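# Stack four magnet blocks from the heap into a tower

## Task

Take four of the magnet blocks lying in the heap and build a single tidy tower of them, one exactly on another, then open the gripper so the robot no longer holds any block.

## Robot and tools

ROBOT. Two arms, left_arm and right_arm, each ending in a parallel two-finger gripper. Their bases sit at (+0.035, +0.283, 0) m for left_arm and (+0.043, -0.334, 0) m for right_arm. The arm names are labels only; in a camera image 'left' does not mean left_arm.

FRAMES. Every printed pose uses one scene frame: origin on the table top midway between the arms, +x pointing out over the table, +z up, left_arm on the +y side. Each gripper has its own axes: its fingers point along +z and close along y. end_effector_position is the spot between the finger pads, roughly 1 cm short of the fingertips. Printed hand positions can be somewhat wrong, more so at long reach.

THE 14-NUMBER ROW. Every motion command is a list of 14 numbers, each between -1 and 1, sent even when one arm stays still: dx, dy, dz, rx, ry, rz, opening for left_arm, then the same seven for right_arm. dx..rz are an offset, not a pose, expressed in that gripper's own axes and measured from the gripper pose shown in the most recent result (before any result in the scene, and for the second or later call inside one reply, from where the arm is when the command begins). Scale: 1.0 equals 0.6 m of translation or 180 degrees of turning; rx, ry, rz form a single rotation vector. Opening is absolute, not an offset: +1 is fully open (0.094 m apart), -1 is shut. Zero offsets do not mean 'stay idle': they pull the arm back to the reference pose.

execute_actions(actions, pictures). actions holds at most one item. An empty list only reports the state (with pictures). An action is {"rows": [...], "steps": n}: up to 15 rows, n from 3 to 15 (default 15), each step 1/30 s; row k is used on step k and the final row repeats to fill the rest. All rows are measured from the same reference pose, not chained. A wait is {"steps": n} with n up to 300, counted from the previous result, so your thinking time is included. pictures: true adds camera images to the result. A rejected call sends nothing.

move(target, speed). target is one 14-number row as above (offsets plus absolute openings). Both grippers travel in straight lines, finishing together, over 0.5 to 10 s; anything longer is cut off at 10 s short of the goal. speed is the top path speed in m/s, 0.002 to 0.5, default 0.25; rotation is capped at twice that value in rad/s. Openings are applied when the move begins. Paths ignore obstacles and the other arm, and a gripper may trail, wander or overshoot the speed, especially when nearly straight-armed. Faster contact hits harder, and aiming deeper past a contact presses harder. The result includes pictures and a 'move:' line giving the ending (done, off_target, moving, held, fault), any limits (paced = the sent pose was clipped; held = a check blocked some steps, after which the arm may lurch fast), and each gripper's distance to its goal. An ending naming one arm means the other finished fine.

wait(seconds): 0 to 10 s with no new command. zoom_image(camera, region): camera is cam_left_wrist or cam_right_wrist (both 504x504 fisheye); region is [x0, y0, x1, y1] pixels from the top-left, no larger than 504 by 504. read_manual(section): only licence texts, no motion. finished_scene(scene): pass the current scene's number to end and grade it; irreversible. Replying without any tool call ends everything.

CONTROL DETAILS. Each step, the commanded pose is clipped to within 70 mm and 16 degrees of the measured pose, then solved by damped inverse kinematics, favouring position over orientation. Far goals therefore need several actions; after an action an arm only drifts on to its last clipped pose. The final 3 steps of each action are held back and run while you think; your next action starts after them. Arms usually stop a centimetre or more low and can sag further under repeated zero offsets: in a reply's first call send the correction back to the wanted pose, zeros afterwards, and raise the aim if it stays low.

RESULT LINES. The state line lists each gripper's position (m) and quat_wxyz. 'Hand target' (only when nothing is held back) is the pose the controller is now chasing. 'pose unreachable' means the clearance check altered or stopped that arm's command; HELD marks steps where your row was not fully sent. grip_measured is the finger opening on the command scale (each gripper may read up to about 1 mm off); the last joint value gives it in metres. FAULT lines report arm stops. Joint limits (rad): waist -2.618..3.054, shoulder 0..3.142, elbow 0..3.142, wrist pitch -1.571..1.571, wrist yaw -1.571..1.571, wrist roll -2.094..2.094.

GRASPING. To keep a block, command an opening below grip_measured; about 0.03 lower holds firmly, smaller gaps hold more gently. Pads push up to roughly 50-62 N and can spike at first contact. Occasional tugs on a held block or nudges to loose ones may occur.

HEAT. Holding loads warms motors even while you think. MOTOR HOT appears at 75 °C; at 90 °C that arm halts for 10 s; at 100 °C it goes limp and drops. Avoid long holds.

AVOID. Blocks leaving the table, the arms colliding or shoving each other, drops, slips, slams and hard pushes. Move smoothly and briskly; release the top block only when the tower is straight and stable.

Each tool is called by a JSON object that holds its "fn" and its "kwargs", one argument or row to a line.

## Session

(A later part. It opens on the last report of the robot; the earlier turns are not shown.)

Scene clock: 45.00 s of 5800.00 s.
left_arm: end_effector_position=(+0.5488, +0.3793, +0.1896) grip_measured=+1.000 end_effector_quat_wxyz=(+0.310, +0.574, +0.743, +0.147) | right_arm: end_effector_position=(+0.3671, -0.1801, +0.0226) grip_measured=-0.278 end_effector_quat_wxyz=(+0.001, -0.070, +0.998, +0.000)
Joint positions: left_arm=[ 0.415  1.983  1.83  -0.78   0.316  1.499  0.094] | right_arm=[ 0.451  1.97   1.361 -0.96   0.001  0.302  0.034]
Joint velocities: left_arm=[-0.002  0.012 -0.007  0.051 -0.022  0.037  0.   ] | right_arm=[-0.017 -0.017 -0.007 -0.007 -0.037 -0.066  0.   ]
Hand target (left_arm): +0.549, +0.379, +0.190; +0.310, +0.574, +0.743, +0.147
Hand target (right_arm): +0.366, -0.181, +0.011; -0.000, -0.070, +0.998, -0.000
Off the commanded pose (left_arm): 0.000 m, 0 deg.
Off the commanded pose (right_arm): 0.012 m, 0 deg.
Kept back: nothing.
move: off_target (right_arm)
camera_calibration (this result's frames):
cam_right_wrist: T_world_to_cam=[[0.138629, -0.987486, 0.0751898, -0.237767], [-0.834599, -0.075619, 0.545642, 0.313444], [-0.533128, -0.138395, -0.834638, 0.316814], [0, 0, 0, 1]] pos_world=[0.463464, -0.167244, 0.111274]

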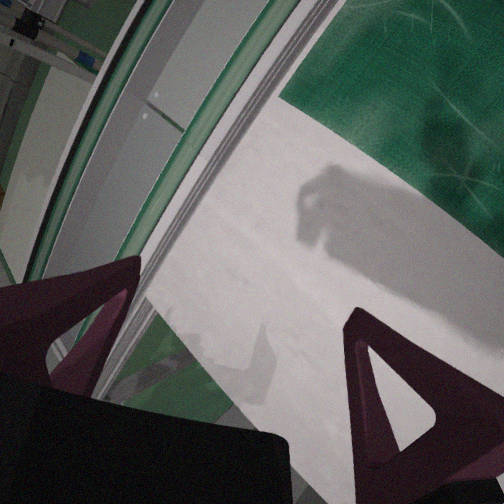

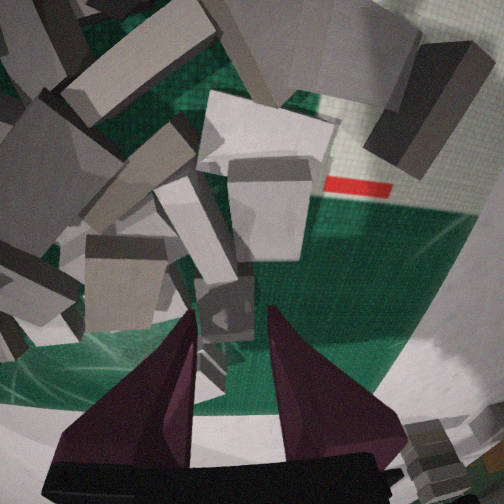

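{"fn": "move", "kwargs": {
  "target": [0,0,0,0,0,0,1, 0.004,0.011,-0.03,0,0,0,-0.28],
  "speed": 0.05
}}

{"fn": "zoom_image", "kwargs": {
  "camera": "cam_right_wrist",
  "region": [130,220,330,420]
}}

Scene clock: 46.17 s of 5800.00 s.
left_arm: end_effector_position=(+0.5488, +0.3793, +0.1896) grip_measured=+1.000 end_effector_quat_wxyz=(+0.310, +0.574, +0.743, +0.147) | right_arm: end_effector_position=(+0.3552, -0.1818, +0.0251) grip_measured=-0.278 end_effector_quat_wxyz=(-0.022, -0.068, +0.997, -0.009)
Joint positions: left_arm=[ 0.415  1.983  1.83  -0.78   0.316  1.499  0.094] | right_arm=[ 0.462  1.97   1.37  -1.018  0.001  0.315  0.034]
Joint velocities: left_arm=[ 0.002 -0.002  0.002 -0.022 -0.007 -0.037  0.   ] | right_arm=[-0.007 -0.022 -0.012 -0.051 -0.007  0.007 -0.   ]
Hand target (left_arm): +0.549, +0.379, +0.190; +0.310, +0.574, +0.743, +0.147
Hand target (right_arm): +0.363, -0.174, +0.040; +0.001, -0.070, +0.998, +0.000
Off the commanded pose (left_arm): 0.000 m, 0 deg.
Off the commanded pose (right_arm): 0.019 m, 3 deg.
Kept back: nothing.
move: off_target (right_arm)
camera_calibration (this result's frames):
cam_right_wrist: T_world_to_cam=[[0.139685, -0.986064, 0.0903663, -0.238464], [-0.809592, -0.0611853, 0.583796, 0.294796], [-0.570131, -0.154708, -0.806856, 0.321724], [0, 0, 0, 1]] pos_world=[0.455399, -0.167331, 0.109033]

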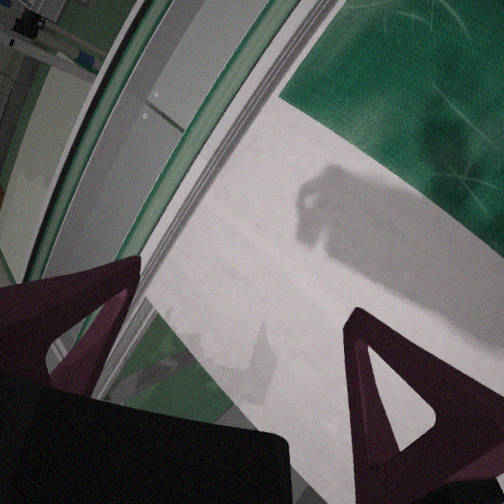

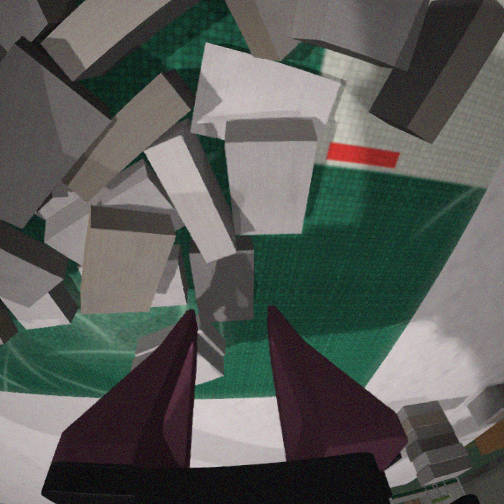

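Region (130, 220, 330, 420) of cam_right_wrist's 504x504 image, scaled by 2.520, with more detail than that image has.

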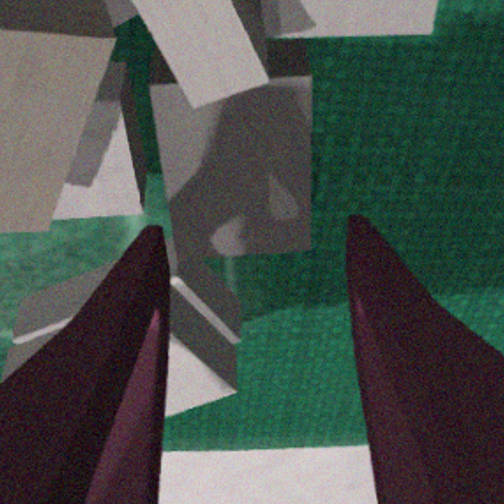

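{"fn": "move", "kwargs": {
  "target": [0,0,0,0,0,0,1, -0.015,-0.01,-0.085,0,-0.015,0,-0.2],
  "speed": 0.12
}}

Scene clock: 47.40 s of 5800.00 s.
left_arm: end_effector_position=(+0.5488, +0.3793, +0.1896) grip_measured=+1.000 end_effector_quat_wxyz=(+0.310, +0.574, +0.743, +0.147) | right_arm: end_effector_position=(+0.3565, -0.1814, +0.0639) grip_measured=-0.202 end_effector_quat_wxyz=(-0.017, -0.072, +0.997, -0.008)
Joint positions: left_arm=[ 0.415  1.983  1.83  -0.78   0.316  1.499  0.094] | right_arm=[ 0.462  1.925  1.468 -1.153  0.001  0.307  0.037]
Joint velocities: left_arm=[ 0.007  0.002  0.022 -0.11  -0.037 -0.007  0.   ] | right_arm=[ 0.002  0.012 -0.017  0.037 -0.066 -0.037 -0.001]
Hand target (left_arm): +0.549, +0.379, +0.190; +0.310, +0.574, +0.743, +0.147
Hand target (right_arm): +0.366, -0.185, +0.075; +0.002, -0.069, +0.998, -0.008
Off the commanded pose (left_arm): 0.000 m, 0 deg.
Off the commanded pose (right_arm): 0.016 m, 2 deg.
Kept back: nothing.
move: off_target (right_arm)
camera_calibration (this result's frames):
cam_right_wrist: T_world_to_cam=[[0.146886, -0.98522, 0.0881269, -0.243961], [-0.81375, -0.0697079, 0.57702, 0.273553], [-0.562348, -0.156469, -0.811962, 0.351103], [0, 0, 0, 1]] pos_world=[0.45588, -0.166349, 0.148736]

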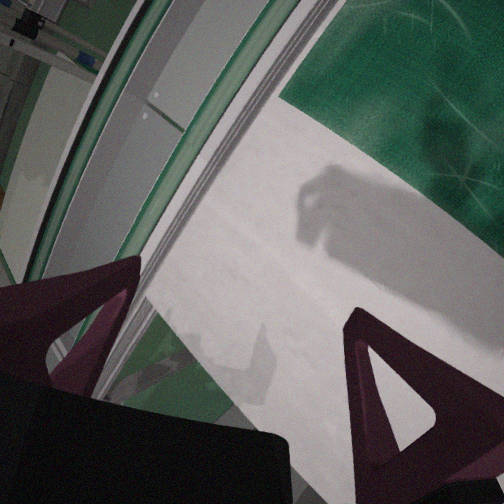

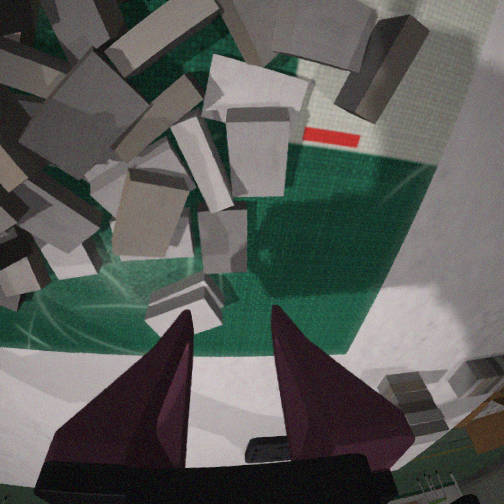

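{"fn": "move", "kwargs": {
  "target": [0,0,0,0,0,0,1, 0.048,0.05,0.015,0,-0.014,0.361,-0.2],
  "speed": 0.3
}}

Scene clock: 50.17 s of 5800.00 s.
left_arm: end_effector_position=(+0.5488, +0.3793, +0.1896) grip_measured=+1.000 end_effector_quat_wxyz=(+0.310, +0.574, +0.743, +0.147) | right_arm: end_effector_position=(+0.3249, -0.1555, +0.0497) grip_measured=-0.202 end_effector_quat_wxyz=(-0.004, +0.475, +0.880, -0.017)
Joint positions: left_arm=[ 0.415  1.983  1.83  -0.78   0.316  1.499  0.094] | right_arm=[ 0.578  1.879  1.348 -1.073  0.01   1.558  0.037]
Joint velocities: left_arm=[ 0.002  0.007  0.002 -0.037  0.007 -0.051  0.   ] | right_arm=[-0.007 -0.007  0.012 -0.066  0.007 -0.007  0.   ]
Hand target (left_arm): +0.549, +0.379, +0.190; +0.310, +0.574, +0.743, +0.147
Hand target (right_arm): +0.324, -0.157, +0.054; +0.010, +0.474, +0.880, -0.015
Off the commanded pose (left_arm): 0.000 m, 0 deg.
Off the commanded pose (right_arm): 0.006 m, 2 deg.
Kept back: nothing.
move: done
camera_calibration (this result's frames):
cam_right_wrist: T_world_to_cam=[[-0.831424, -0.544959, 0.108414, 0.172677], [-0.411858, 0.735406, 0.5381, 0.25448], [-0.37297, 0.402738, -0.83588, 0.352477], [0, 0, 0, 1]] pos_world=[0.379841, -0.235, 0.138972]

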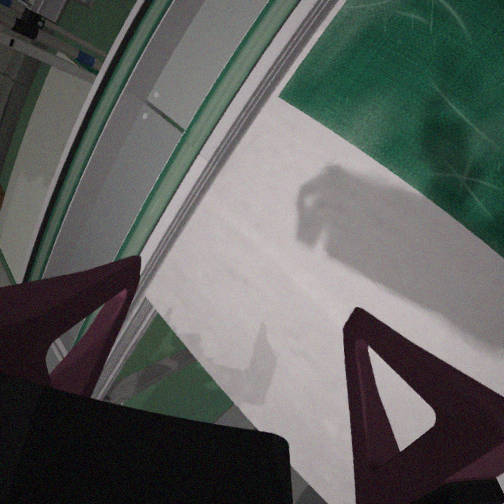

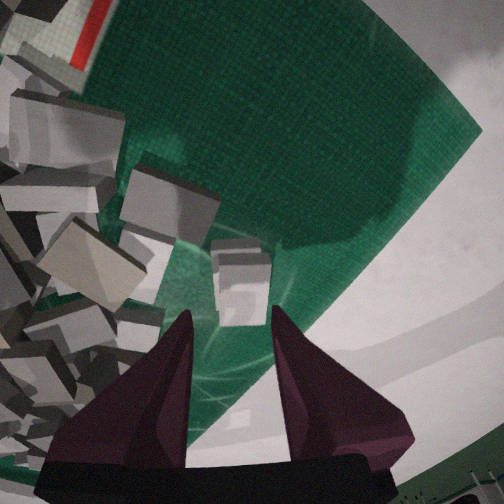

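{"fn": "move", "kwargs": {
  "target": [0,0,0,0,0,0,1, 0.003,-0.008,0.06,-0.011,0,0,-0.08],
  "speed": 0.07
}}

{"fn": "move", "kwargs": {
  "target": [0,0,0,0,0,0,1, 0,0,0,0,0,0,-0.51]
}}

Scene clock: 51.47 s of 5800.00 s.
left_arm: end_effector_position=(+0.5488, +0.3793, +0.1896) grip_measured=+1.000 end_effector_quat_wxyz=(+0.310, +0.574, +0.743, +0.147) | right_arm: end_effector_position=(+0.3222, -0.1570, +0.0158) grip_measured=-0.082 end_effector_quat_wxyz=(+0.005, +0.476, +0.879, +0.000)
Joint positions: left_arm=[ 0.415  1.983  1.83  -0.78   0.316  1.499  0.094] | right_arm=[ 0.578  1.879  1.205 -0.891  0.009  1.56   0.043]
Joint velocities: left_arm=[-0.012  0.002 -0.012 -0.051 -0.095  0.007  0.   ] | right_arm=[-0.002  0.012 -0.007  0.007  0.022 -0.037 -0.   ]
Hand target (left_arm): +0.549, +0.379, +0.190; +0.310, +0.574, +0.743, +0.147
Hand target (right_arm): +0.320, -0.158, +0.014; +0.005, +0.475, +0.880, -0.002
Off the commanded pose (left_arm): 0.000 m, 0 deg.
Off the commanded pose (right_arm): 0.004 m, 0 deg.
Kept back: nothing.
move: done
camera_calibration (this result's frames):
cam_right_wrist: T_world_to_cam=[[-0.83555, -0.544985, 0.0696281, 0.175209], [-0.42756, 0.724578, 0.540536, 0.275996], [-0.345035, 0.421875, -0.838434, 0.317808], [0, 0, 0, 1]] pos_world=[0.374056, -0.238569, 0.105076]

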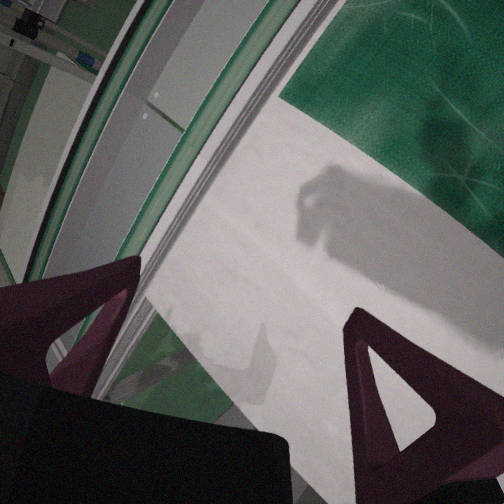

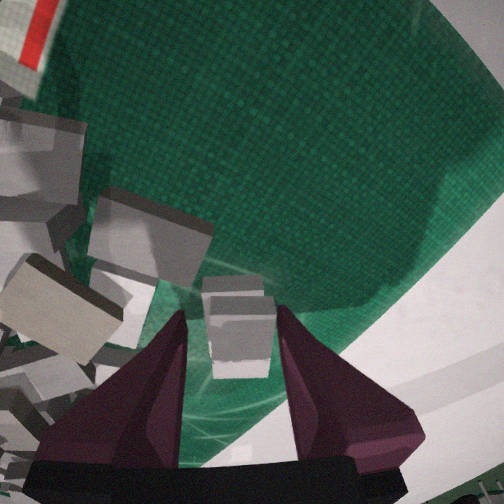

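Scene clock: 51.97 s of 5800.00 s.
left_arm: end_effector_position=(+0.5488, +0.3793, +0.1896) grip_measured=+1.000 end_effector_quat_wxyz=(+0.310, +0.574, +0.743, +0.147) | right_arm: end_effector_position=(+0.3221, -0.1568, +0.0158) grip_measured=-0.469 end_effector_quat_wxyz=(+0.005, +0.476, +0.879, +0.001)
Joint positions: left_arm=[ 0.415  1.983  1.83  -0.78   0.316  1.499  0.094] | right_arm=[ 0.578  1.879  1.205 -0.891  0.008  1.56   0.025]
Joint velocities: left_arm=[-0.002  0.022  0.012 -0.022  0.095  0.037  0.   ] | right_arm=[-0.002 -0.032 -0.017  0.095 -0.051  0.007  0.   ]
Hand target (left_arm): +0.549, +0.379, +0.190; +0.310, +0.574, +0.743, +0.147
Hand target (right_arm): +0.322, -0.157, +0.016; +0.005, +0.476, +0.879, +0.000
Off the commanded pose (left_arm): 0.000 m, 0 deg.
Off the commanded pose (right_arm): 0.000 m, 0 deg.
Kept back: nothing.
move: done
camera_calibration (this result's frames):
cam_right_wrist: T_world_to_cam=[[-0.83551, -0.545096, 0.0692317, 0.175283], [-0.427297, 0.723766, 0.54183, 0.275533], [-0.345457, 0.423122, -0.837632, 0.317984], [0, 0, 0, 1]] pos_world=[0.374035, -0.238422, 0.104927]

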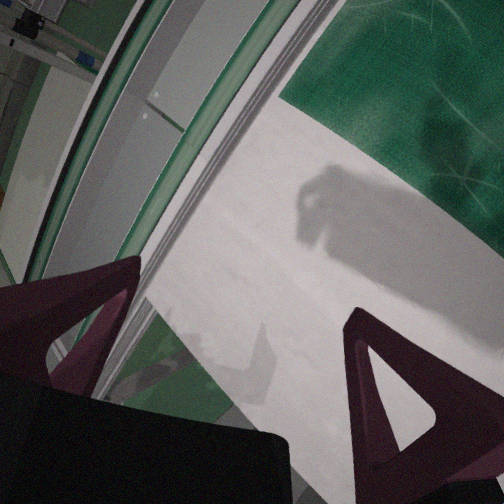

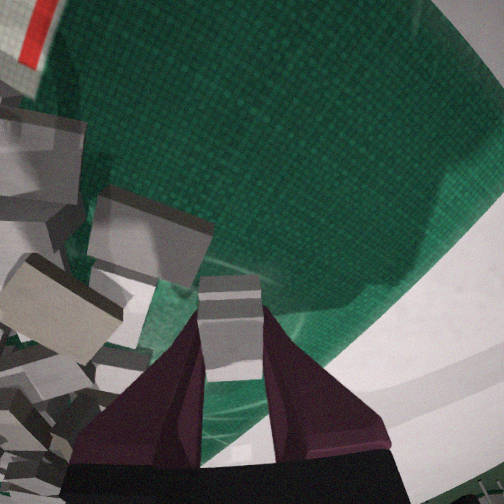

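{"fn": "move", "kwargs": {
  "target": [0,0,0,0,0,0,1, -0.01,0,-0.06,-0.01,0,0,-0.51],
  "speed": 0.1
}}

{"fn": "move", "kwargs": {
  "target": [0,0,0,0,0,0,1, -0.165,-0.075,-0.01,-0.008,-0.006,-0.316,-0.51],
  "speed": 0.3
}}

Scene clock: 53.00 s of 5800.00 s.
left_arm: end_effector_position=(+0.5488, +0.3793, +0.1896) grip_measured=+1.000 end_effector_quat_wxyz=(+0.310, +0.574, +0.743, +0.147) | right_arm: end_effector_position=(+0.3147, -0.1612, +0.0360) grip_measured=-0.469 end_effector_quat_wxyz=(+0.002, +0.472, +0.882, -0.002)
Joint positions: left_arm=[ 0.415  1.983  1.83  -0.78   0.316  1.499  0.094] | right_arm=[ 0.578  1.825  1.221 -0.968  0.006  1.551  0.025]
Joint velocities: left_arm=[ 0.002  0.017  0.002 -0.007 -0.066 -0.007  0.   ] | right_arm=[ 0.002  0.012 -0.007 -0.066  0.022  0.007 -0.   ]
Hand target (left_arm): +0.549, +0.379, +0.190; +0.310, +0.574, +0.743, +0.147
Hand target (right_arm): +0.324, -0.161, +0.051; +0.013, +0.476, +0.879, +0.015
Off the commanded pose (left_arm): 0.000 m, 0 deg.
Off the commanded pose (right_arm): 0.019 m, 2 deg.
Kept back: nothing.
move: off_target (right_arm)
camera_calibration (this result's frames):
cam_right_wrist: T_world_to_cam=[[-0.829975, -0.55253, 0.0764992, 0.162101], [-0.430133, 0.721284, 0.542895, 0.265085], [-0.355143, 0.417684, -0.836309, 0.336295], [0, 0, 0, 1]] pos_world=[0.367994, -0.242102, 0.124933]

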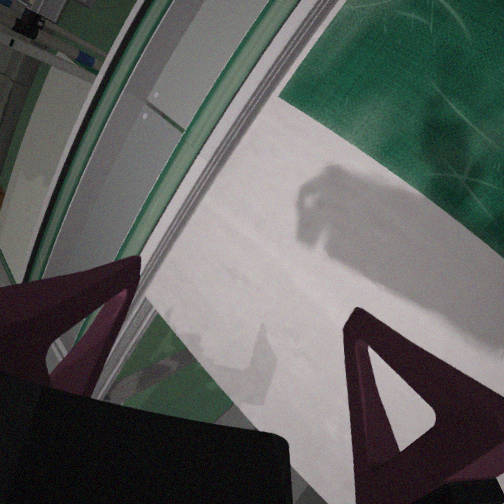

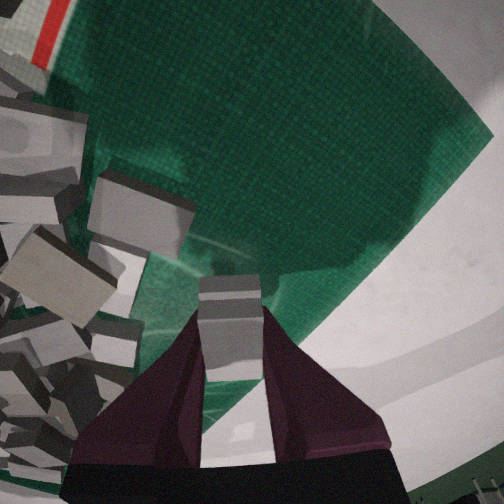

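Scene clock: 55.33 s of 5800.00 s.
left_arm: end_effector_position=(+0.5488, +0.3793, +0.1896) grip_measured=+1.000 end_effector_quat_wxyz=(+0.310, +0.574, +0.743, +0.147) | right_arm: end_effector_position=(+0.3277, -0.2654, +0.0364) grip_measured=-0.468 end_effector_quat_wxyz=(-0.001, -0.005, +1.000, -0.002)
Joint positions: left_arm=[ 0.415  1.983  1.83  -0.78   0.316  1.499  0.094] | right_arm=[ 0.245  1.721  1.095 -0.948  0.003  0.224  0.025]
Joint velocities: left_arm=[-0.012  0.017 -0.002  0.037 -0.007 -0.095  0.   ] | right_arm=[-0.017 -0.012 -0.002  0.007 -0.095 -0.037  0.   ]
Hand target (left_arm): +0.549, +0.379, +0.190; +0.310, +0.574, +0.743, +0.147
Hand target (right_arm): +0.331, -0.266, +0.043; +0.016, -0.005, +1.000, +0.006
Off the commanded pose (left_arm): 0.000 m, 0 deg.
Off the commanded pose (right_arm): 0.008 m, 2 deg.
Kept back: nothing.
move: done
camera_calibration (this result's frames):
cam_right_wrist: T_world_to_cam=[[0.0112504, -0.996855, 0.0784461, -0.278405], [-0.834808, 0.0338207, 0.549502, 0.295583], [-0.550427, -0.0716695, -0.831801, 0.318744], [0, 0, 0, 1]] pos_world=[0.425332, -0.264682, 0.124548]

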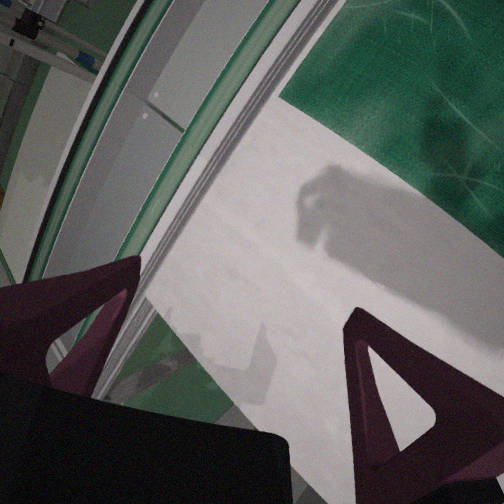

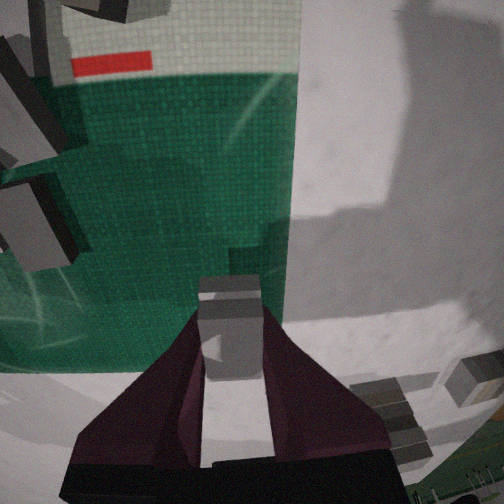

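{"fn": "move", "kwargs": {
  "target": [0,0,0,0,0,0,1, 0,0,0.036,0,0,0,-0.51],
  "speed": 0.04
}}

{"fn": "move", "kwargs": {
  "target": [0,0,0,0,0,0,1, 0,0,0,0,0,0,-0.25]
}}

{"fn": "move", "kwargs": {
  "target": [0,0,0,0,0,0,1, -0.015,0,-0.075,0,-0.012,0,-0.25],
  "speed": 0.15
}}

{"fn": "move", "kwargs": {
  "target": [0,0,0,0,0,0,1, -0.07,0.152,-0.012,0,-0.012,-0.042,-0.27]
}}

Scene clock: 56.53 s of 5800.00 s.
left_arm: end_effector_position=(+0.5488, +0.3793, +0.1896) grip_measured=+1.000 end_effector_quat_wxyz=(+0.310, +0.574, +0.743, +0.147) | right_arm: end_effector_position=(+0.3268, -0.2656, +0.0164) grip_measured=-0.468 end_effector_quat_wxyz=(-0.005, -0.007, +1.000, -0.002)
Joint positions: left_arm=[ 0.415  1.983  1.83  -0.78   0.316  1.499  0.094] | right_arm=[ 0.245  1.757  1.051 -0.875  0.002  0.222  0.025]
Joint velocities: left_arm=[-0.007  0.022  0.002  0.037  0.007 -0.022  0.   ] | right_arm=[-0.007 -0.012  0.007  0.022 -0.037 -0.037 -0.001]
Hand target (left_arm): +0.549, +0.379, +0.190; +0.310, +0.574, +0.743, +0.147
Hand target (right_arm): +0.328, -0.266, +0.015; -0.001, -0.005, +1.000, -0.001
Off the commanded pose (left_arm): 0.000 m, 0 deg.
Off the commanded pose (right_arm): 0.002 m, 0 deg.
Kept back: nothing.
move: done
camera_calibration (this result's frames):
cam_right_wrist: T_world_to_cam=[[0.014124, -0.996716, 0.0797382, -0.277895], [-0.830729, 0.0326859, 0.555716, 0.304078], [-0.556497, -0.0740898, -0.827539, 0.3029], [0, 0, 0, 1]] pos_world=[0.425095, -0.26448, 0.10384]

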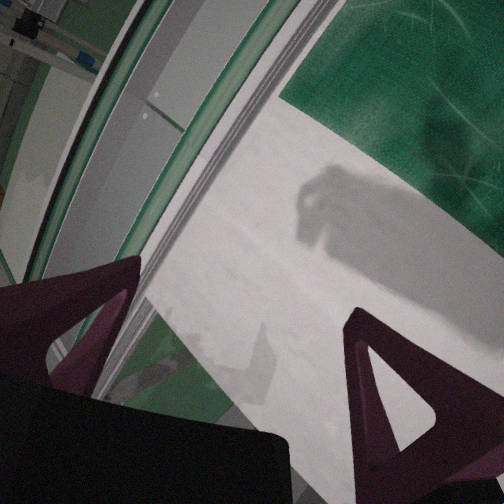

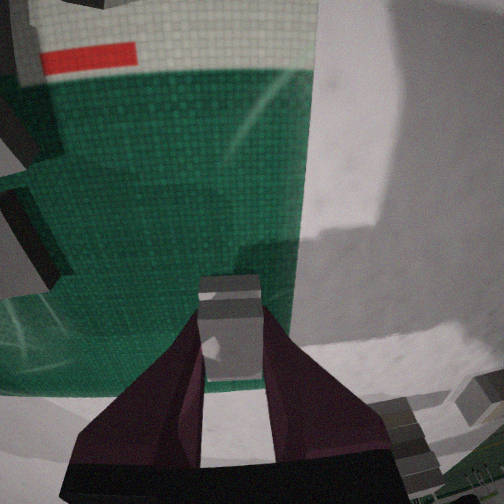

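Scene clock: 57.03 s of 5800.00 s.
left_arm: end_effector_position=(+0.5488, +0.3793, +0.1896) grip_measured=+1.000 end_effector_quat_wxyz=(+0.310, +0.574, +0.743, +0.147) | right_arm: end_effector_position=(+0.3268, -0.2656, +0.0164) grip_measured=-0.252 end_effector_quat_wxyz=(-0.005, -0.007, +1.000, -0.002)
Joint positions: left_arm=[ 0.415  1.983  1.83  -0.78   0.316  1.499  0.094] | right_arm=[ 0.245  1.757  1.051 -0.875  0.002  0.222  0.035]
Joint velocities: left_arm=[-0.012 -0.017 -0.012 -0.037 -0.007  0.081  0.   ] | right_arm=[-0.017 -0.012 -0.017 -0.051  0.022  0.037  0.001]
Hand target (left_arm): +0.549, +0.379, +0.190; +0.310, +0.574, +0.743, +0.147
Hand target (right_arm): +0.327, -0.266, +0.016; -0.005, -0.007, +1.000, -0.002
Off the commanded pose (left_arm): 0.000 m, 0 deg.
Off the commanded pose (right_arm): 0.000 m, 0 deg.
Kept back: nothing.
move: done
camera_calibration (this result's frames):
cam_right_wrist: T_world_to_cam=[[0.014124, -0.996716, 0.0797382, -0.277895], [-0.830729, 0.0326859, 0.555716, 0.304078], [-0.556497, -0.0740898, -0.827539, 0.3029], [0, 0, 0, 1]] pos_world=[0.425095, -0.26448, 0.10384]

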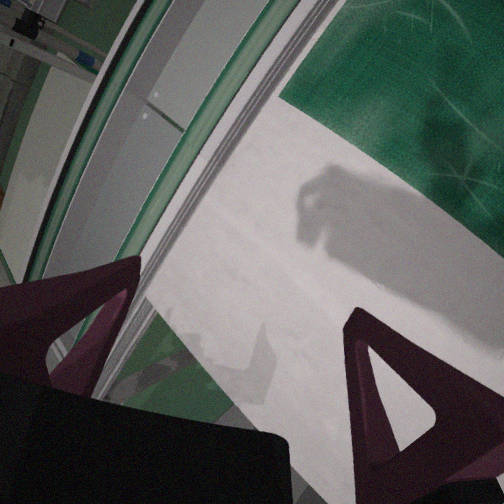

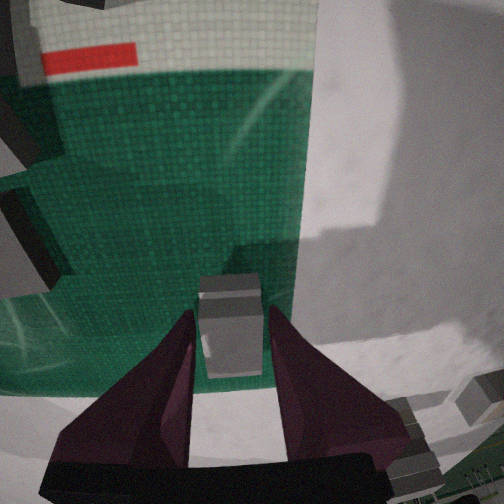

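Scene clock: 58.03 s of 5800.00 s.
left_arm: end_effector_position=(+0.5488, +0.3793, +0.1896) grip_measured=+1.000 end_effector_quat_wxyz=(+0.310, +0.574, +0.743, +0.147) | right_arm: end_effector_position=(+0.3276, -0.2654, +0.0503) grip_measured=-0.252 end_effector_quat_wxyz=(-0.005, -0.007, +1.000, -0.002)
Joint positions: left_arm=[ 0.415  1.983  1.83  -0.78   0.316  1.499  0.094] | right_arm=[ 0.245  1.709  1.14  -1.012  0.002  0.222  0.035]
Joint velocities: left_arm=[ 0.007 -0.002 -0.012 -0.022 -0.081 -0.007  0.   ] | right_arm=[-0.012 -0.007  0.012 -0.066 -0.037 -0.007  0.   ]
Hand target (left_arm): +0.549, +0.379, +0.190; +0.310, +0.574, +0.743, +0.147
Hand target (right_arm): +0.336, -0.265, +0.061; +0.014, -0.007, +1.000, -0.002
Off the commanded pose (left_arm): 0.000 m, 0 deg.
Off the commanded pose (right_arm): 0.014 m, 2 deg.
Kept back: nothing.
move: off_target (right_arm)
camera_calibration (this result's frames):
cam_right_wrist: T_world_to_cam=[[0.014124, -0.996716, 0.0797382, -0.280416], [-0.830729, 0.0326859, 0.555716, 0.285915], [-0.556497, -0.0740898, -0.827539, 0.331399], [0, 0, 0, 1]] pos_world=[0.425901, -0.264287, 0.137718]

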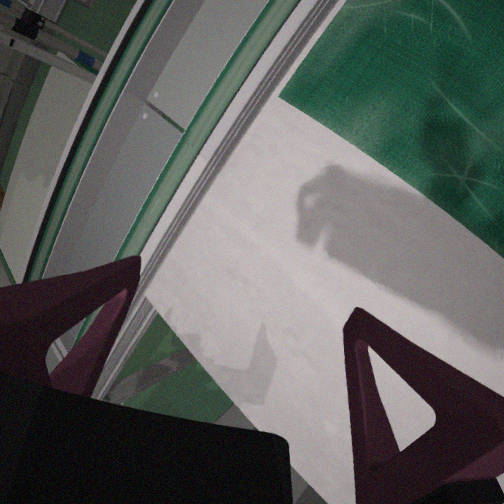

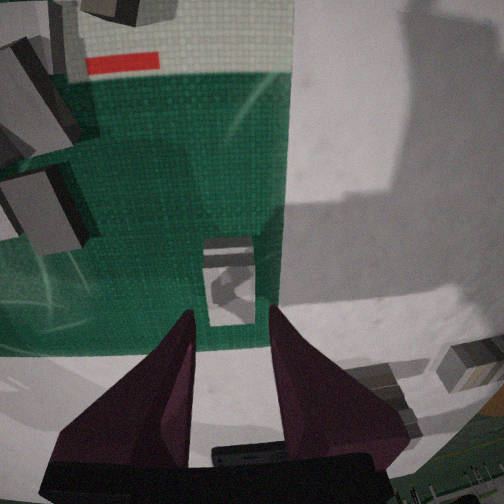

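Scene clock: 59.07 s of 5800.00 s.
left_arm: end_effector_position=(+0.5488, +0.3793, +0.1896) grip_measured=+1.000 end_effector_quat_wxyz=(+0.310, +0.574, +0.743, +0.147) | right_arm: end_effector_position=(+0.3608, -0.1768, +0.0506) grip_measured=-0.268 end_effector_quat_wxyz=(+0.001, -0.076, +0.997, -0.002)
Joint positions: left_arm=[ 0.415  1.983  1.83  -0.78   0.316  1.499  0.094] | right_arm=[ 0.469  1.924  1.413 -1.06   0.004  0.306  0.034]
Joint velocities: left_arm=[-0.002  0.002 -0.002  0.007 -0.095 -0.081  0.   ] | right_arm=[ 0.017 -0.002 -0.007 -0.007 -0.007  0.037 -0.   ]
Hand target (left_arm): +0.549, +0.379, +0.190; +0.310, +0.574, +0.743, +0.147
Hand target (right_arm): +0.369, -0.175, +0.056; +0.013, -0.073, +0.997, -0.004
Off the commanded pose (left_arm): 0.000 m, 0 deg.
Off the commanded pose (right_arm): 0.010 m, 2 deg.
Kept back: nothing.
move: done
camera_calibration (this result's frames):
cam_right_wrist: T_world_to_cam=[[0.151877, -0.985247, 0.0788814, -0.240315], [-0.832945, -0.0846174, 0.546848, 0.290932], [-0.532105, -0.148757, -0.833508, 0.334971], [0, 0, 0, 1]] pos_world=[0.457068, -0.162322, 0.139062]

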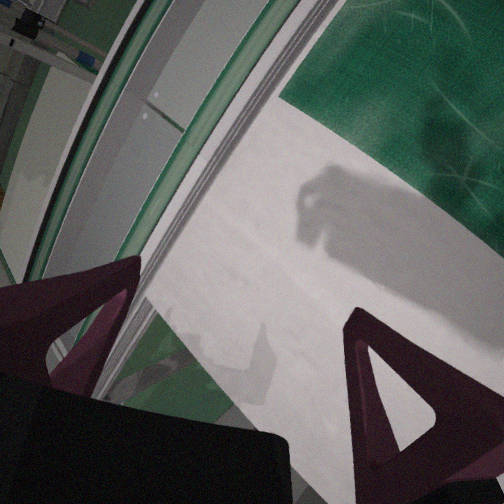

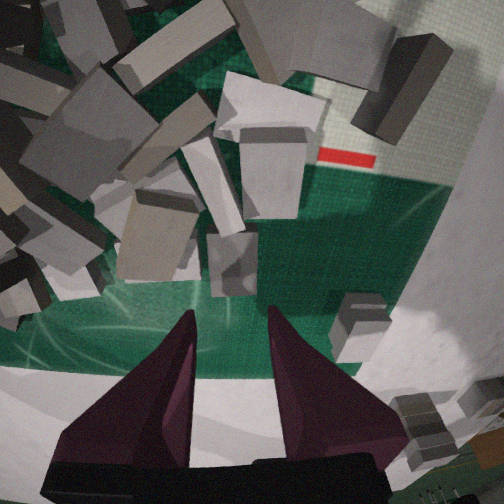

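{"fn": "move", "kwargs": {
  "target": [0,0,0,0,0,0,1, 0.012,0.002,0.064,0,0,0,-0.27],
  "speed": 0.07
}}

{"fn": "zoom_image", "kwargs": {
  "camera": "cam_right_wrist",
  "region": [130,220,330,420]
}}

Scene clock: 60.30 s of 5800.00 s.
left_arm: end_effector_position=(+0.5488, +0.3793, +0.1896) grip_measured=+1.000 end_effector_quat_wxyz=(+0.310, +0.574, +0.743, +0.147) | right_arm: end_effector_position=(+0.3540, -0.1802, +0.0151) grip_measured=-0.268 end_effector_quat_wxyz=(-0.003, -0.076, +0.997, -0.003)
Joint positions: left_arm=[ 0.415  1.983  1.83  -0.78   0.316  1.499  0.094] | right_arm=[ 0.469  1.949  1.3   -0.93   0.004  0.306  0.034]
Joint velocities: left_arm=[ 0.002 -0.007  0.012 -0.007 -0.037  0.007  0.   ] | right_arm=[ 0.007 -0.012  0.002  0.066 -0.007  0.007 -0.001]
Hand target (left_arm): +0.549, +0.379, +0.190; +0.310, +0.574, +0.743, +0.147
Hand target (right_arm): +0.354, -0.177, +0.012; +0.001, -0.076, +0.997, -0.002
Off the commanded pose (left_arm): 0.000 m, 0 deg.
Off the commanded pose (right_arm): 0.004 m, 1 deg.
Kept back: nothing.
move: done
camera_calibration (this result's frames):
cam_right_wrist: T_world_to_cam=[[0.152132, -0.984993, 0.0815152, -0.239876], [-0.828649, -0.0821615, 0.553705, 0.303211], [-0.538699, -0.151784, -0.828713, 0.302993], [0, 0, 0, 1]] pos_world=[0.45097, -0.165374, 0.102758]

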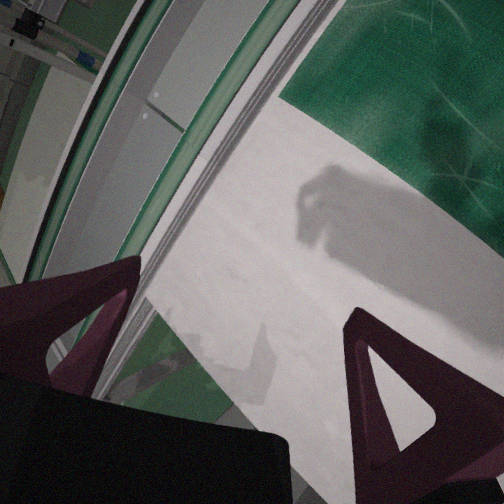

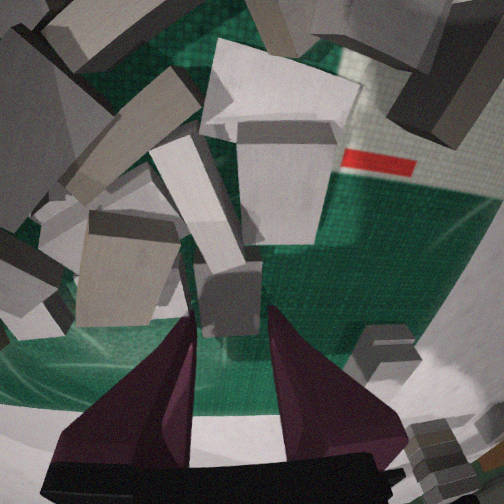

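Region (130, 220, 330, 420) of cam_right_wrist's 504x504 image, scaled by 2.520, with more detail than that image has.

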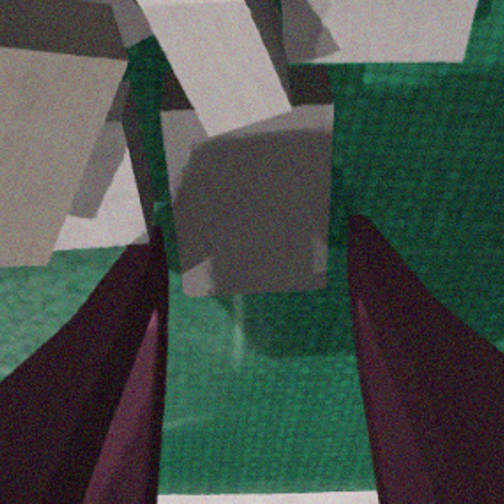

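The finger is in the gap. I'll narrow the grip, slide forward and grasp.

{"fn": "move", "kwargs": {
  "target": [0,0,0,0,0,0,1, -0.03,0,-0.004,0,-0.006,0,-0.41],
  "speed": 0.04
}}

{"fn": "move", "kwargs": {
  "target": [0,0,0,0,0,0,1, 0,0,0,0,0,0,-0.51]
}}

{"fn": "move", "kwargs": {
  "target": [0,0,0,0,0,0,1, 0.08,0,-0.035,0,-0.012,0,-0.51],
  "speed": 0.08
}}

Scene clock: 61.27 s of 5800.00 s.
left_arm: end_effector_position=(+0.5488, +0.3793, +0.1896) grip_measured=+1.000 end_effector_quat_wxyz=(+0.310, +0.574, +0.743, +0.147) | right_arm: end_effector_position=(+0.3606, -0.1770, +0.0127) grip_measured=-0.408 end_effector_quat_wxyz=(-0.006, -0.079, +0.997, -0.004)
Joint positions: left_arm=[ 0.415  1.983  1.83  -0.78   0.316  1.499  0.094] | right_arm=[ 0.469  1.983  1.338 -0.94   0.004  0.301  0.028]
Joint velocities: left_arm=[ 0.017  0.002  0.022 -0.022 -0.007 -0.037  0.   ] | right_arm=[ 0.002  0.002  0.012  0.066 -0.022  0.051  0.   ]
Hand target (left_arm): +0.549, +0.379, +0.190; +0.310, +0.574, +0.743, +0.147
Hand target (right_arm): +0.372, -0.178, +0.018; +0.006, -0.076, +0.997, -0.003
Off the commanded pose (left_arm): 0.000 m, 0 deg.
Off the commanded pose (right_arm): 0.012 m, 1 deg.
Kept back: nothing.
move: off_target (right_arm)
camera_calibration (this result's frames):
cam_right_wrist: T_world_to_cam=[[0.158162, -0.983915, 0.0830455, -0.239497], [-0.825481, -0.0856061, 0.5579, 0.308394], [-0.541817, -0.156791, -0.825743, 0.305279], [0, 0, 0, 1]] pos_world=[0.457859, -0.161379, 0.0999181]

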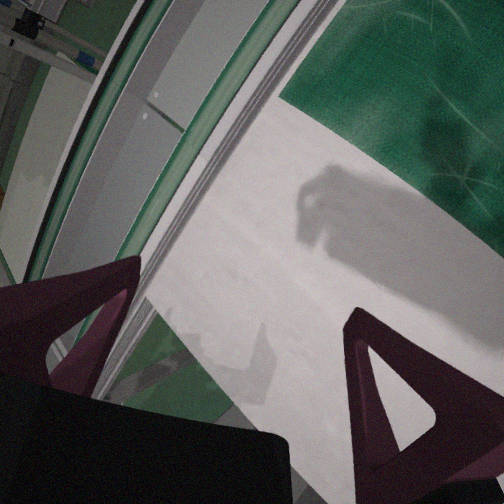

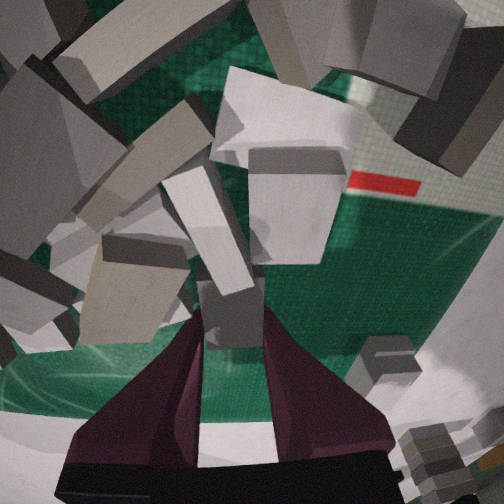

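Scene clock: 61.77 s of 5800.00 s.
left_arm: end_effector_position=(+0.5488, +0.3793, +0.1896) grip_measured=+1.000 end_effector_quat_wxyz=(+0.310, +0.574, +0.743, +0.147) | right_arm: end_effector_position=(+0.3605, -0.1770, +0.0127) grip_measured=-0.474 end_effector_quat_wxyz=(-0.006, -0.079, +0.997, -0.004)
Joint positions: left_arm=[ 0.415  1.983  1.83  -0.78   0.316  1.499  0.094] | right_arm=[ 0.469  1.983  1.338 -0.94   0.004  0.301  0.025]
Joint velocities: left_arm=[ 0.007 -0.007 -0.007  0.051 -0.081  0.081  0.   ] | right_arm=[-0.002 -0.002  0.007  0.037  0.081 -0.037 -0.001]
Hand target (left_arm): +0.549, +0.379, +0.190; +0.310, +0.574, +0.743, +0.147
Hand target (right_arm): +0.361, -0.177, +0.013; -0.006, -0.079, +0.997, -0.005
Off the commanded pose (left_arm): 0.000 m, 0 deg.
Off the commanded pose (right_arm): 0.000 m, 0 deg.
Kept back: nothing.
move: done
camera_calibration (this result's frames):
cam_right_wrist: T_world_to_cam=[[0.158191, -0.983901, 0.0831577, -0.239534], [-0.82529, -0.0855118, 0.558197, 0.308264], [-0.542099, -0.156931, -0.825531, 0.305302], [0, 0, 0, 1]] pos_world=[0.457803, -0.161406, 0.0998836]

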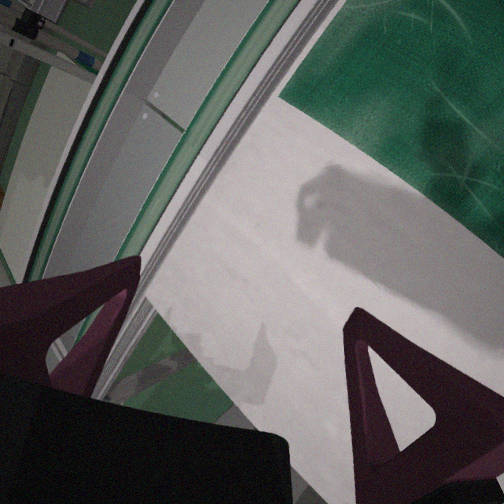

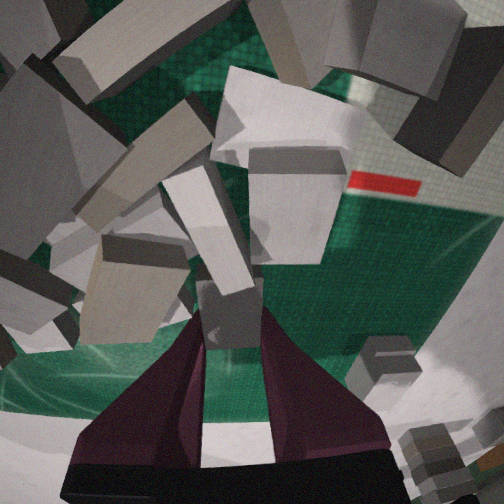

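Scene clock: 62.73 s of 5800.00 s.
left_arm: end_effector_position=(+0.5488, +0.3793, +0.1896) grip_measured=+1.000 end_effector_quat_wxyz=(+0.310, +0.574, +0.743, +0.147) | right_arm: end_effector_position=(+0.3124, -0.1855, +0.0281) grip_measured=-0.474 end_effector_quat_wxyz=(-0.001, -0.079, +0.997, -0.003)
Joint positions: left_arm=[ 0.415  1.983  1.83  -0.78   0.316  1.499  0.094] | right_arm=[ 0.514  1.788  1.141 -0.929  0.004  0.346  0.025]
Joint velocities: left_arm=[ 0.002  0.007 -0.022 -0.022  0.037 -0.007  0.   ] | right_arm=[-0.017  0.007 -0.007 -0.022  0.037  0.022 -0.   ]
Hand target (left_arm): +0.549, +0.379, +0.190; +0.310, +0.574, +0.743, +0.147
Hand target (right_arm): +0.313, -0.184, +0.033; +0.013, -0.079, +0.997, -0.003
Off the commanded pose (left_arm): 0.000 m, 0 deg.
Off the commanded pose (right_arm): 0.006 m, 2 deg.
Kept back: nothing.
move: done
camera_calibration (this result's frames):
cam_right_wrist: T_world_to_cam=[[0.157097, -0.984296, 0.0805046, -0.241209], [-0.830204, -0.087474, 0.550554, 0.260611], [-0.534866, -0.153326, -0.830909, 0.289164], [0, 0, 0, 1]] pos_world=[0.408917, -0.170289, 0.116207]

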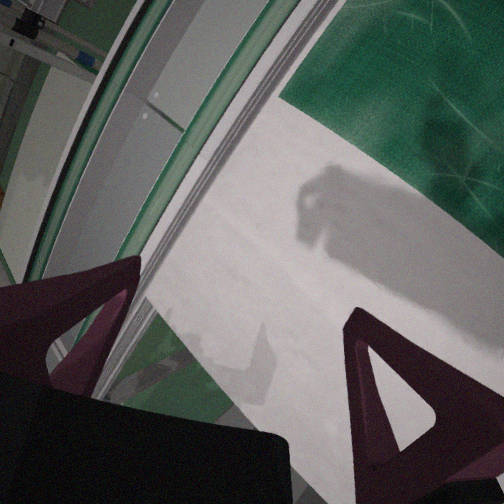

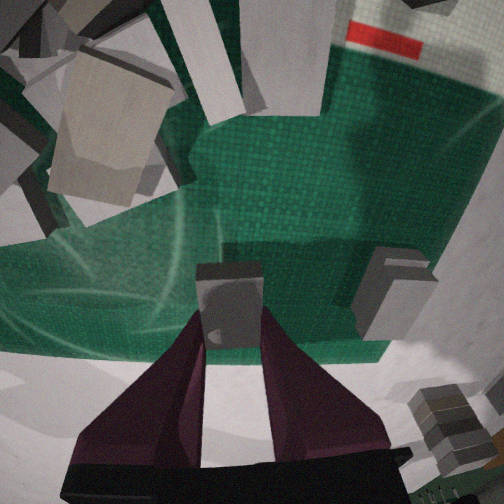

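{"fn": "move", "kwargs": {
  "target": [0,0,0,0,0,0,1, -0.02,-0.03,-0.07,0,-0.012,0.045,-0.51],
  "speed": 0.2
}}

{"fn": "move", "kwargs": {
  "target": [0,0,0,0,0,0,1, -0.008,-0.11,-0.01,0,-0.006,0,-0.51],
  "speed": 0.2
}}

Scene clock: 63.97 s of 5800.00 s.
left_arm: end_effector_position=(+0.5488, +0.3793, +0.1896) grip_measured=+1.000 end_effector_quat_wxyz=(+0.310, +0.574, +0.743, +0.147) | right_arm: end_effector_position=(+0.3161, -0.1999, +0.0576) grip_measured=-0.475 end_effector_quat_wxyz=(-0.005, -0.017, +1.000, -0.004)
Joint positions: left_arm=[ 0.415  1.983  1.83  -0.78   0.316  1.499  0.094] | right_arm=[ 0.466  1.744  1.211 -1.05   0.004  0.423  0.025]
Joint velocities: left_arm=[-0.002 -0.012  0.002 -0.007  0.007 -0.095  0.   ] | right_arm=[-0.007 -0.017 -0.017 -0.037  0.037 -0.081 -0.   ]
Hand target (left_arm): +0.549, +0.379, +0.190; +0.310, +0.574, +0.743, +0.147
Hand target (right_arm): +0.326, -0.200, +0.070; +0.017, -0.009, +1.000, -0.001
Off the commanded pose (left_arm): 0.000 m, 0 deg.
Off the commanded pose (right_arm): 0.017 m, 3 deg.
Kept back: nothing.
move: off_target (right_arm)
camera_calibration (this result's frames):
cam_right_wrist: T_world_to_cam=[[0.0342649, -0.995915, 0.0835473, -0.221977], [-0.831466, 0.0179759, 0.555285, 0.267426], [-0.554518, -0.0884935, -0.827453, 0.332334], [0, 0, 0, 1]] pos_world=[0.414247, -0.196468, 0.145039]

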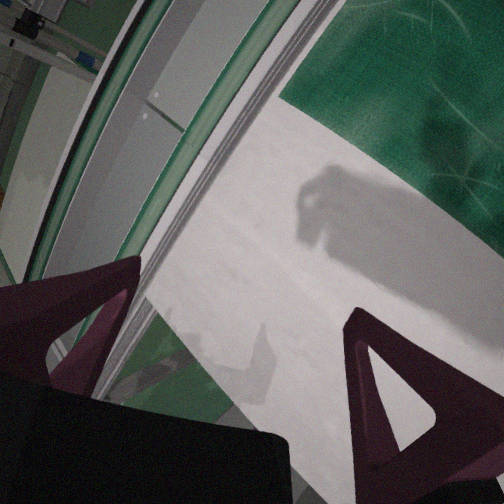

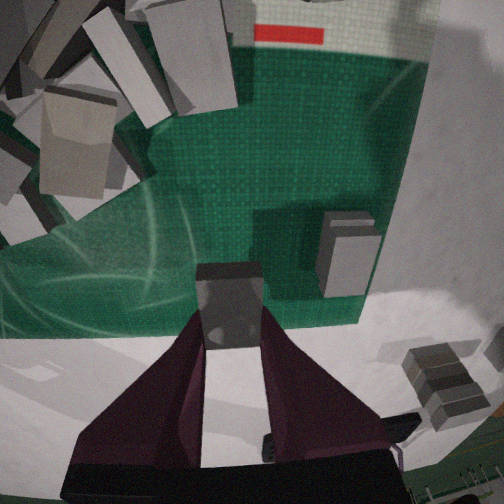

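Scene clock: 64.93 s of 5800.00 s.
left_arm: end_effector_position=(+0.5488, +0.3793, +0.1896) grip_measured=+1.000 end_effector_quat_wxyz=(+0.310, +0.574, +0.743, +0.147) | right_arm: end_effector_position=(+0.3233, -0.2624, +0.0602) grip_measured=-0.475 end_effector_quat_wxyz=(-0.004, -0.014, +1.000, -0.003)
Joint positions: left_arm=[ 0.415  1.983  1.83  -0.78   0.316  1.499  0.094] | right_arm=[ 0.26   1.683  1.152 -1.048  0.005  0.221  0.025]
Joint velocities: left_arm=[-0.022 -0.007 -0.007  0.007 -0.022 -0.022  0.   ] | right_arm=[-0.012  0.012 -0.012 -0.037 -0.051 -0.037 -0.001]
Hand target (left_arm): +0.549, +0.379, +0.190; +0.310, +0.574, +0.743, +0.147
Hand target (right_arm): +0.323, -0.264, +0.064; +0.006, -0.017, +1.000, -0.003
Off the commanded pose (left_arm): 0.000 m, 0 deg.
Off the commanded pose (right_arm): 0.005 m, 1 deg.
Kept back: nothing.
move: done
camera_calibration (this result's frames):
cam_right_wrist: T_world_to_cam=[[0.0291874, -0.996235, 0.0816281, -0.283056], [-0.832265, 0.0210077, 0.55398, 0.274223], [-0.553609, -0.0841055, -0.828519, 0.333905], [0, 0, 0, 1]] pos_world=[0.421341, -0.259668, 0.147838]

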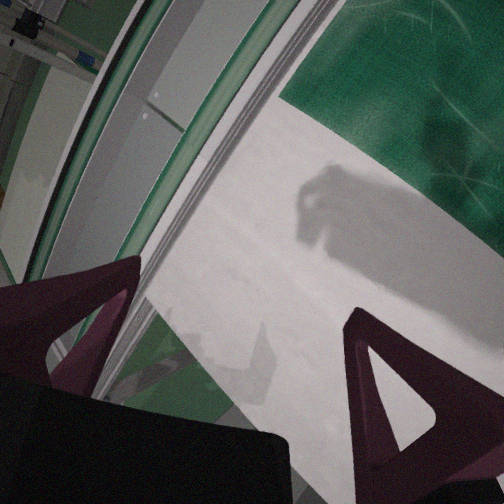

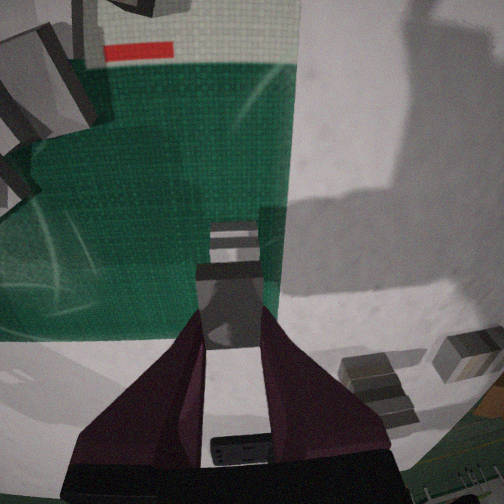

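{"fn": "move", "kwargs": {
  "target": [0,0,0,0,0,0,1, 0.009,-0.008,0.042,0,0,0.006,-0.51],
  "speed": 0.05
}}

{"fn": "zoom_image", "kwargs": {
  "camera": "cam_right_wrist",
  "region": [150,200,310,360]
}}

Scene clock: 66.17 s of 5800.00 s.
left_arm: end_effector_position=(+0.5488, +0.3793, +0.1896) grip_measured=+1.000 end_effector_quat_wxyz=(+0.310, +0.574, +0.743, +0.147) | right_arm: end_effector_position=(+0.3169, -0.2640, +0.0396) grip_measured=-0.475 end_effector_quat_wxyz=(-0.003, -0.015, +1.000, -0.003)
Joint positions: left_arm=[ 0.415  1.983  1.83  -0.78   0.316  1.499  0.094] | right_arm=[ 0.26   1.683  1.065 -0.96   0.005  0.22   0.025]
Joint velocities: left_arm=[-0.002 -0.037 -0.022 -0.051  0.037  0.051  0.   ] | right_arm=[-0.022 -0.012 -0.012  0.066 -0.022  0.037  0.   ]
Hand target (left_arm): +0.549, +0.379, +0.190; +0.310, +0.574, +0.743, +0.147
Hand target (right_arm): +0.318, -0.268, +0.035; -0.004, -0.005, +1.000, -0.003
Off the commanded pose (left_arm): 0.000 m, 0 deg.
Off the commanded pose (right_arm): 0.006 m, 1 deg.
Kept back: nothing.
move: done
camera_calibration (this result's frames):
cam_right_wrist: T_world_to_cam=[[0.0309081, -0.996225, 0.0811189, -0.283332], [-0.833523, 0.0190996, 0.552154, 0.280337], [-0.551619, -0.0846805, -0.829786, 0.312405], [0, 0, 0, 1]] pos_world=[0.414753, -0.261162, 0.127423]

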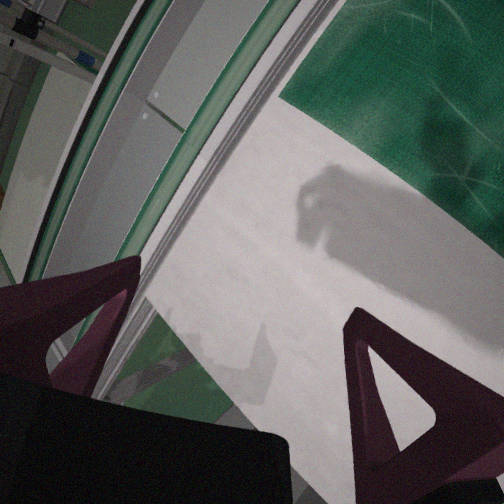

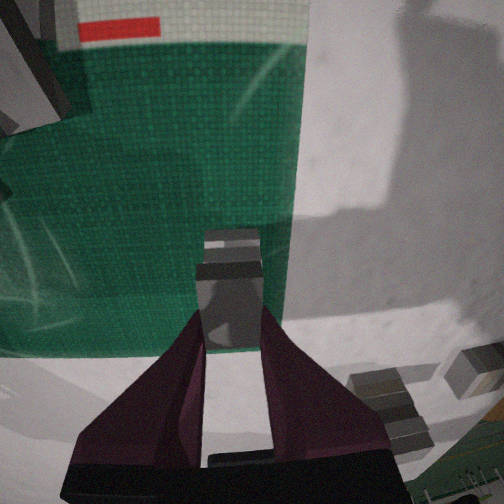

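Region (150, 200, 310, 360) of cam_right_wrist's 504x504 image, scaled by 3.150, with more detail than that image has.

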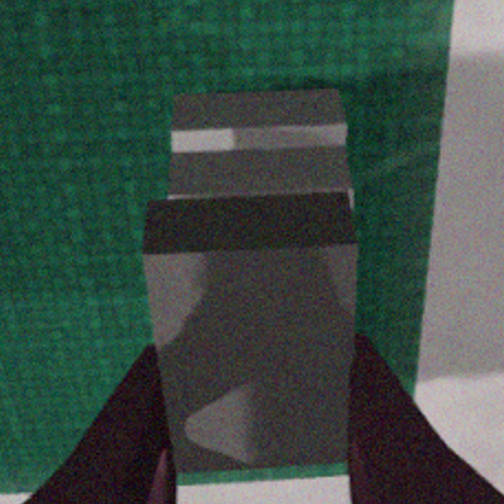

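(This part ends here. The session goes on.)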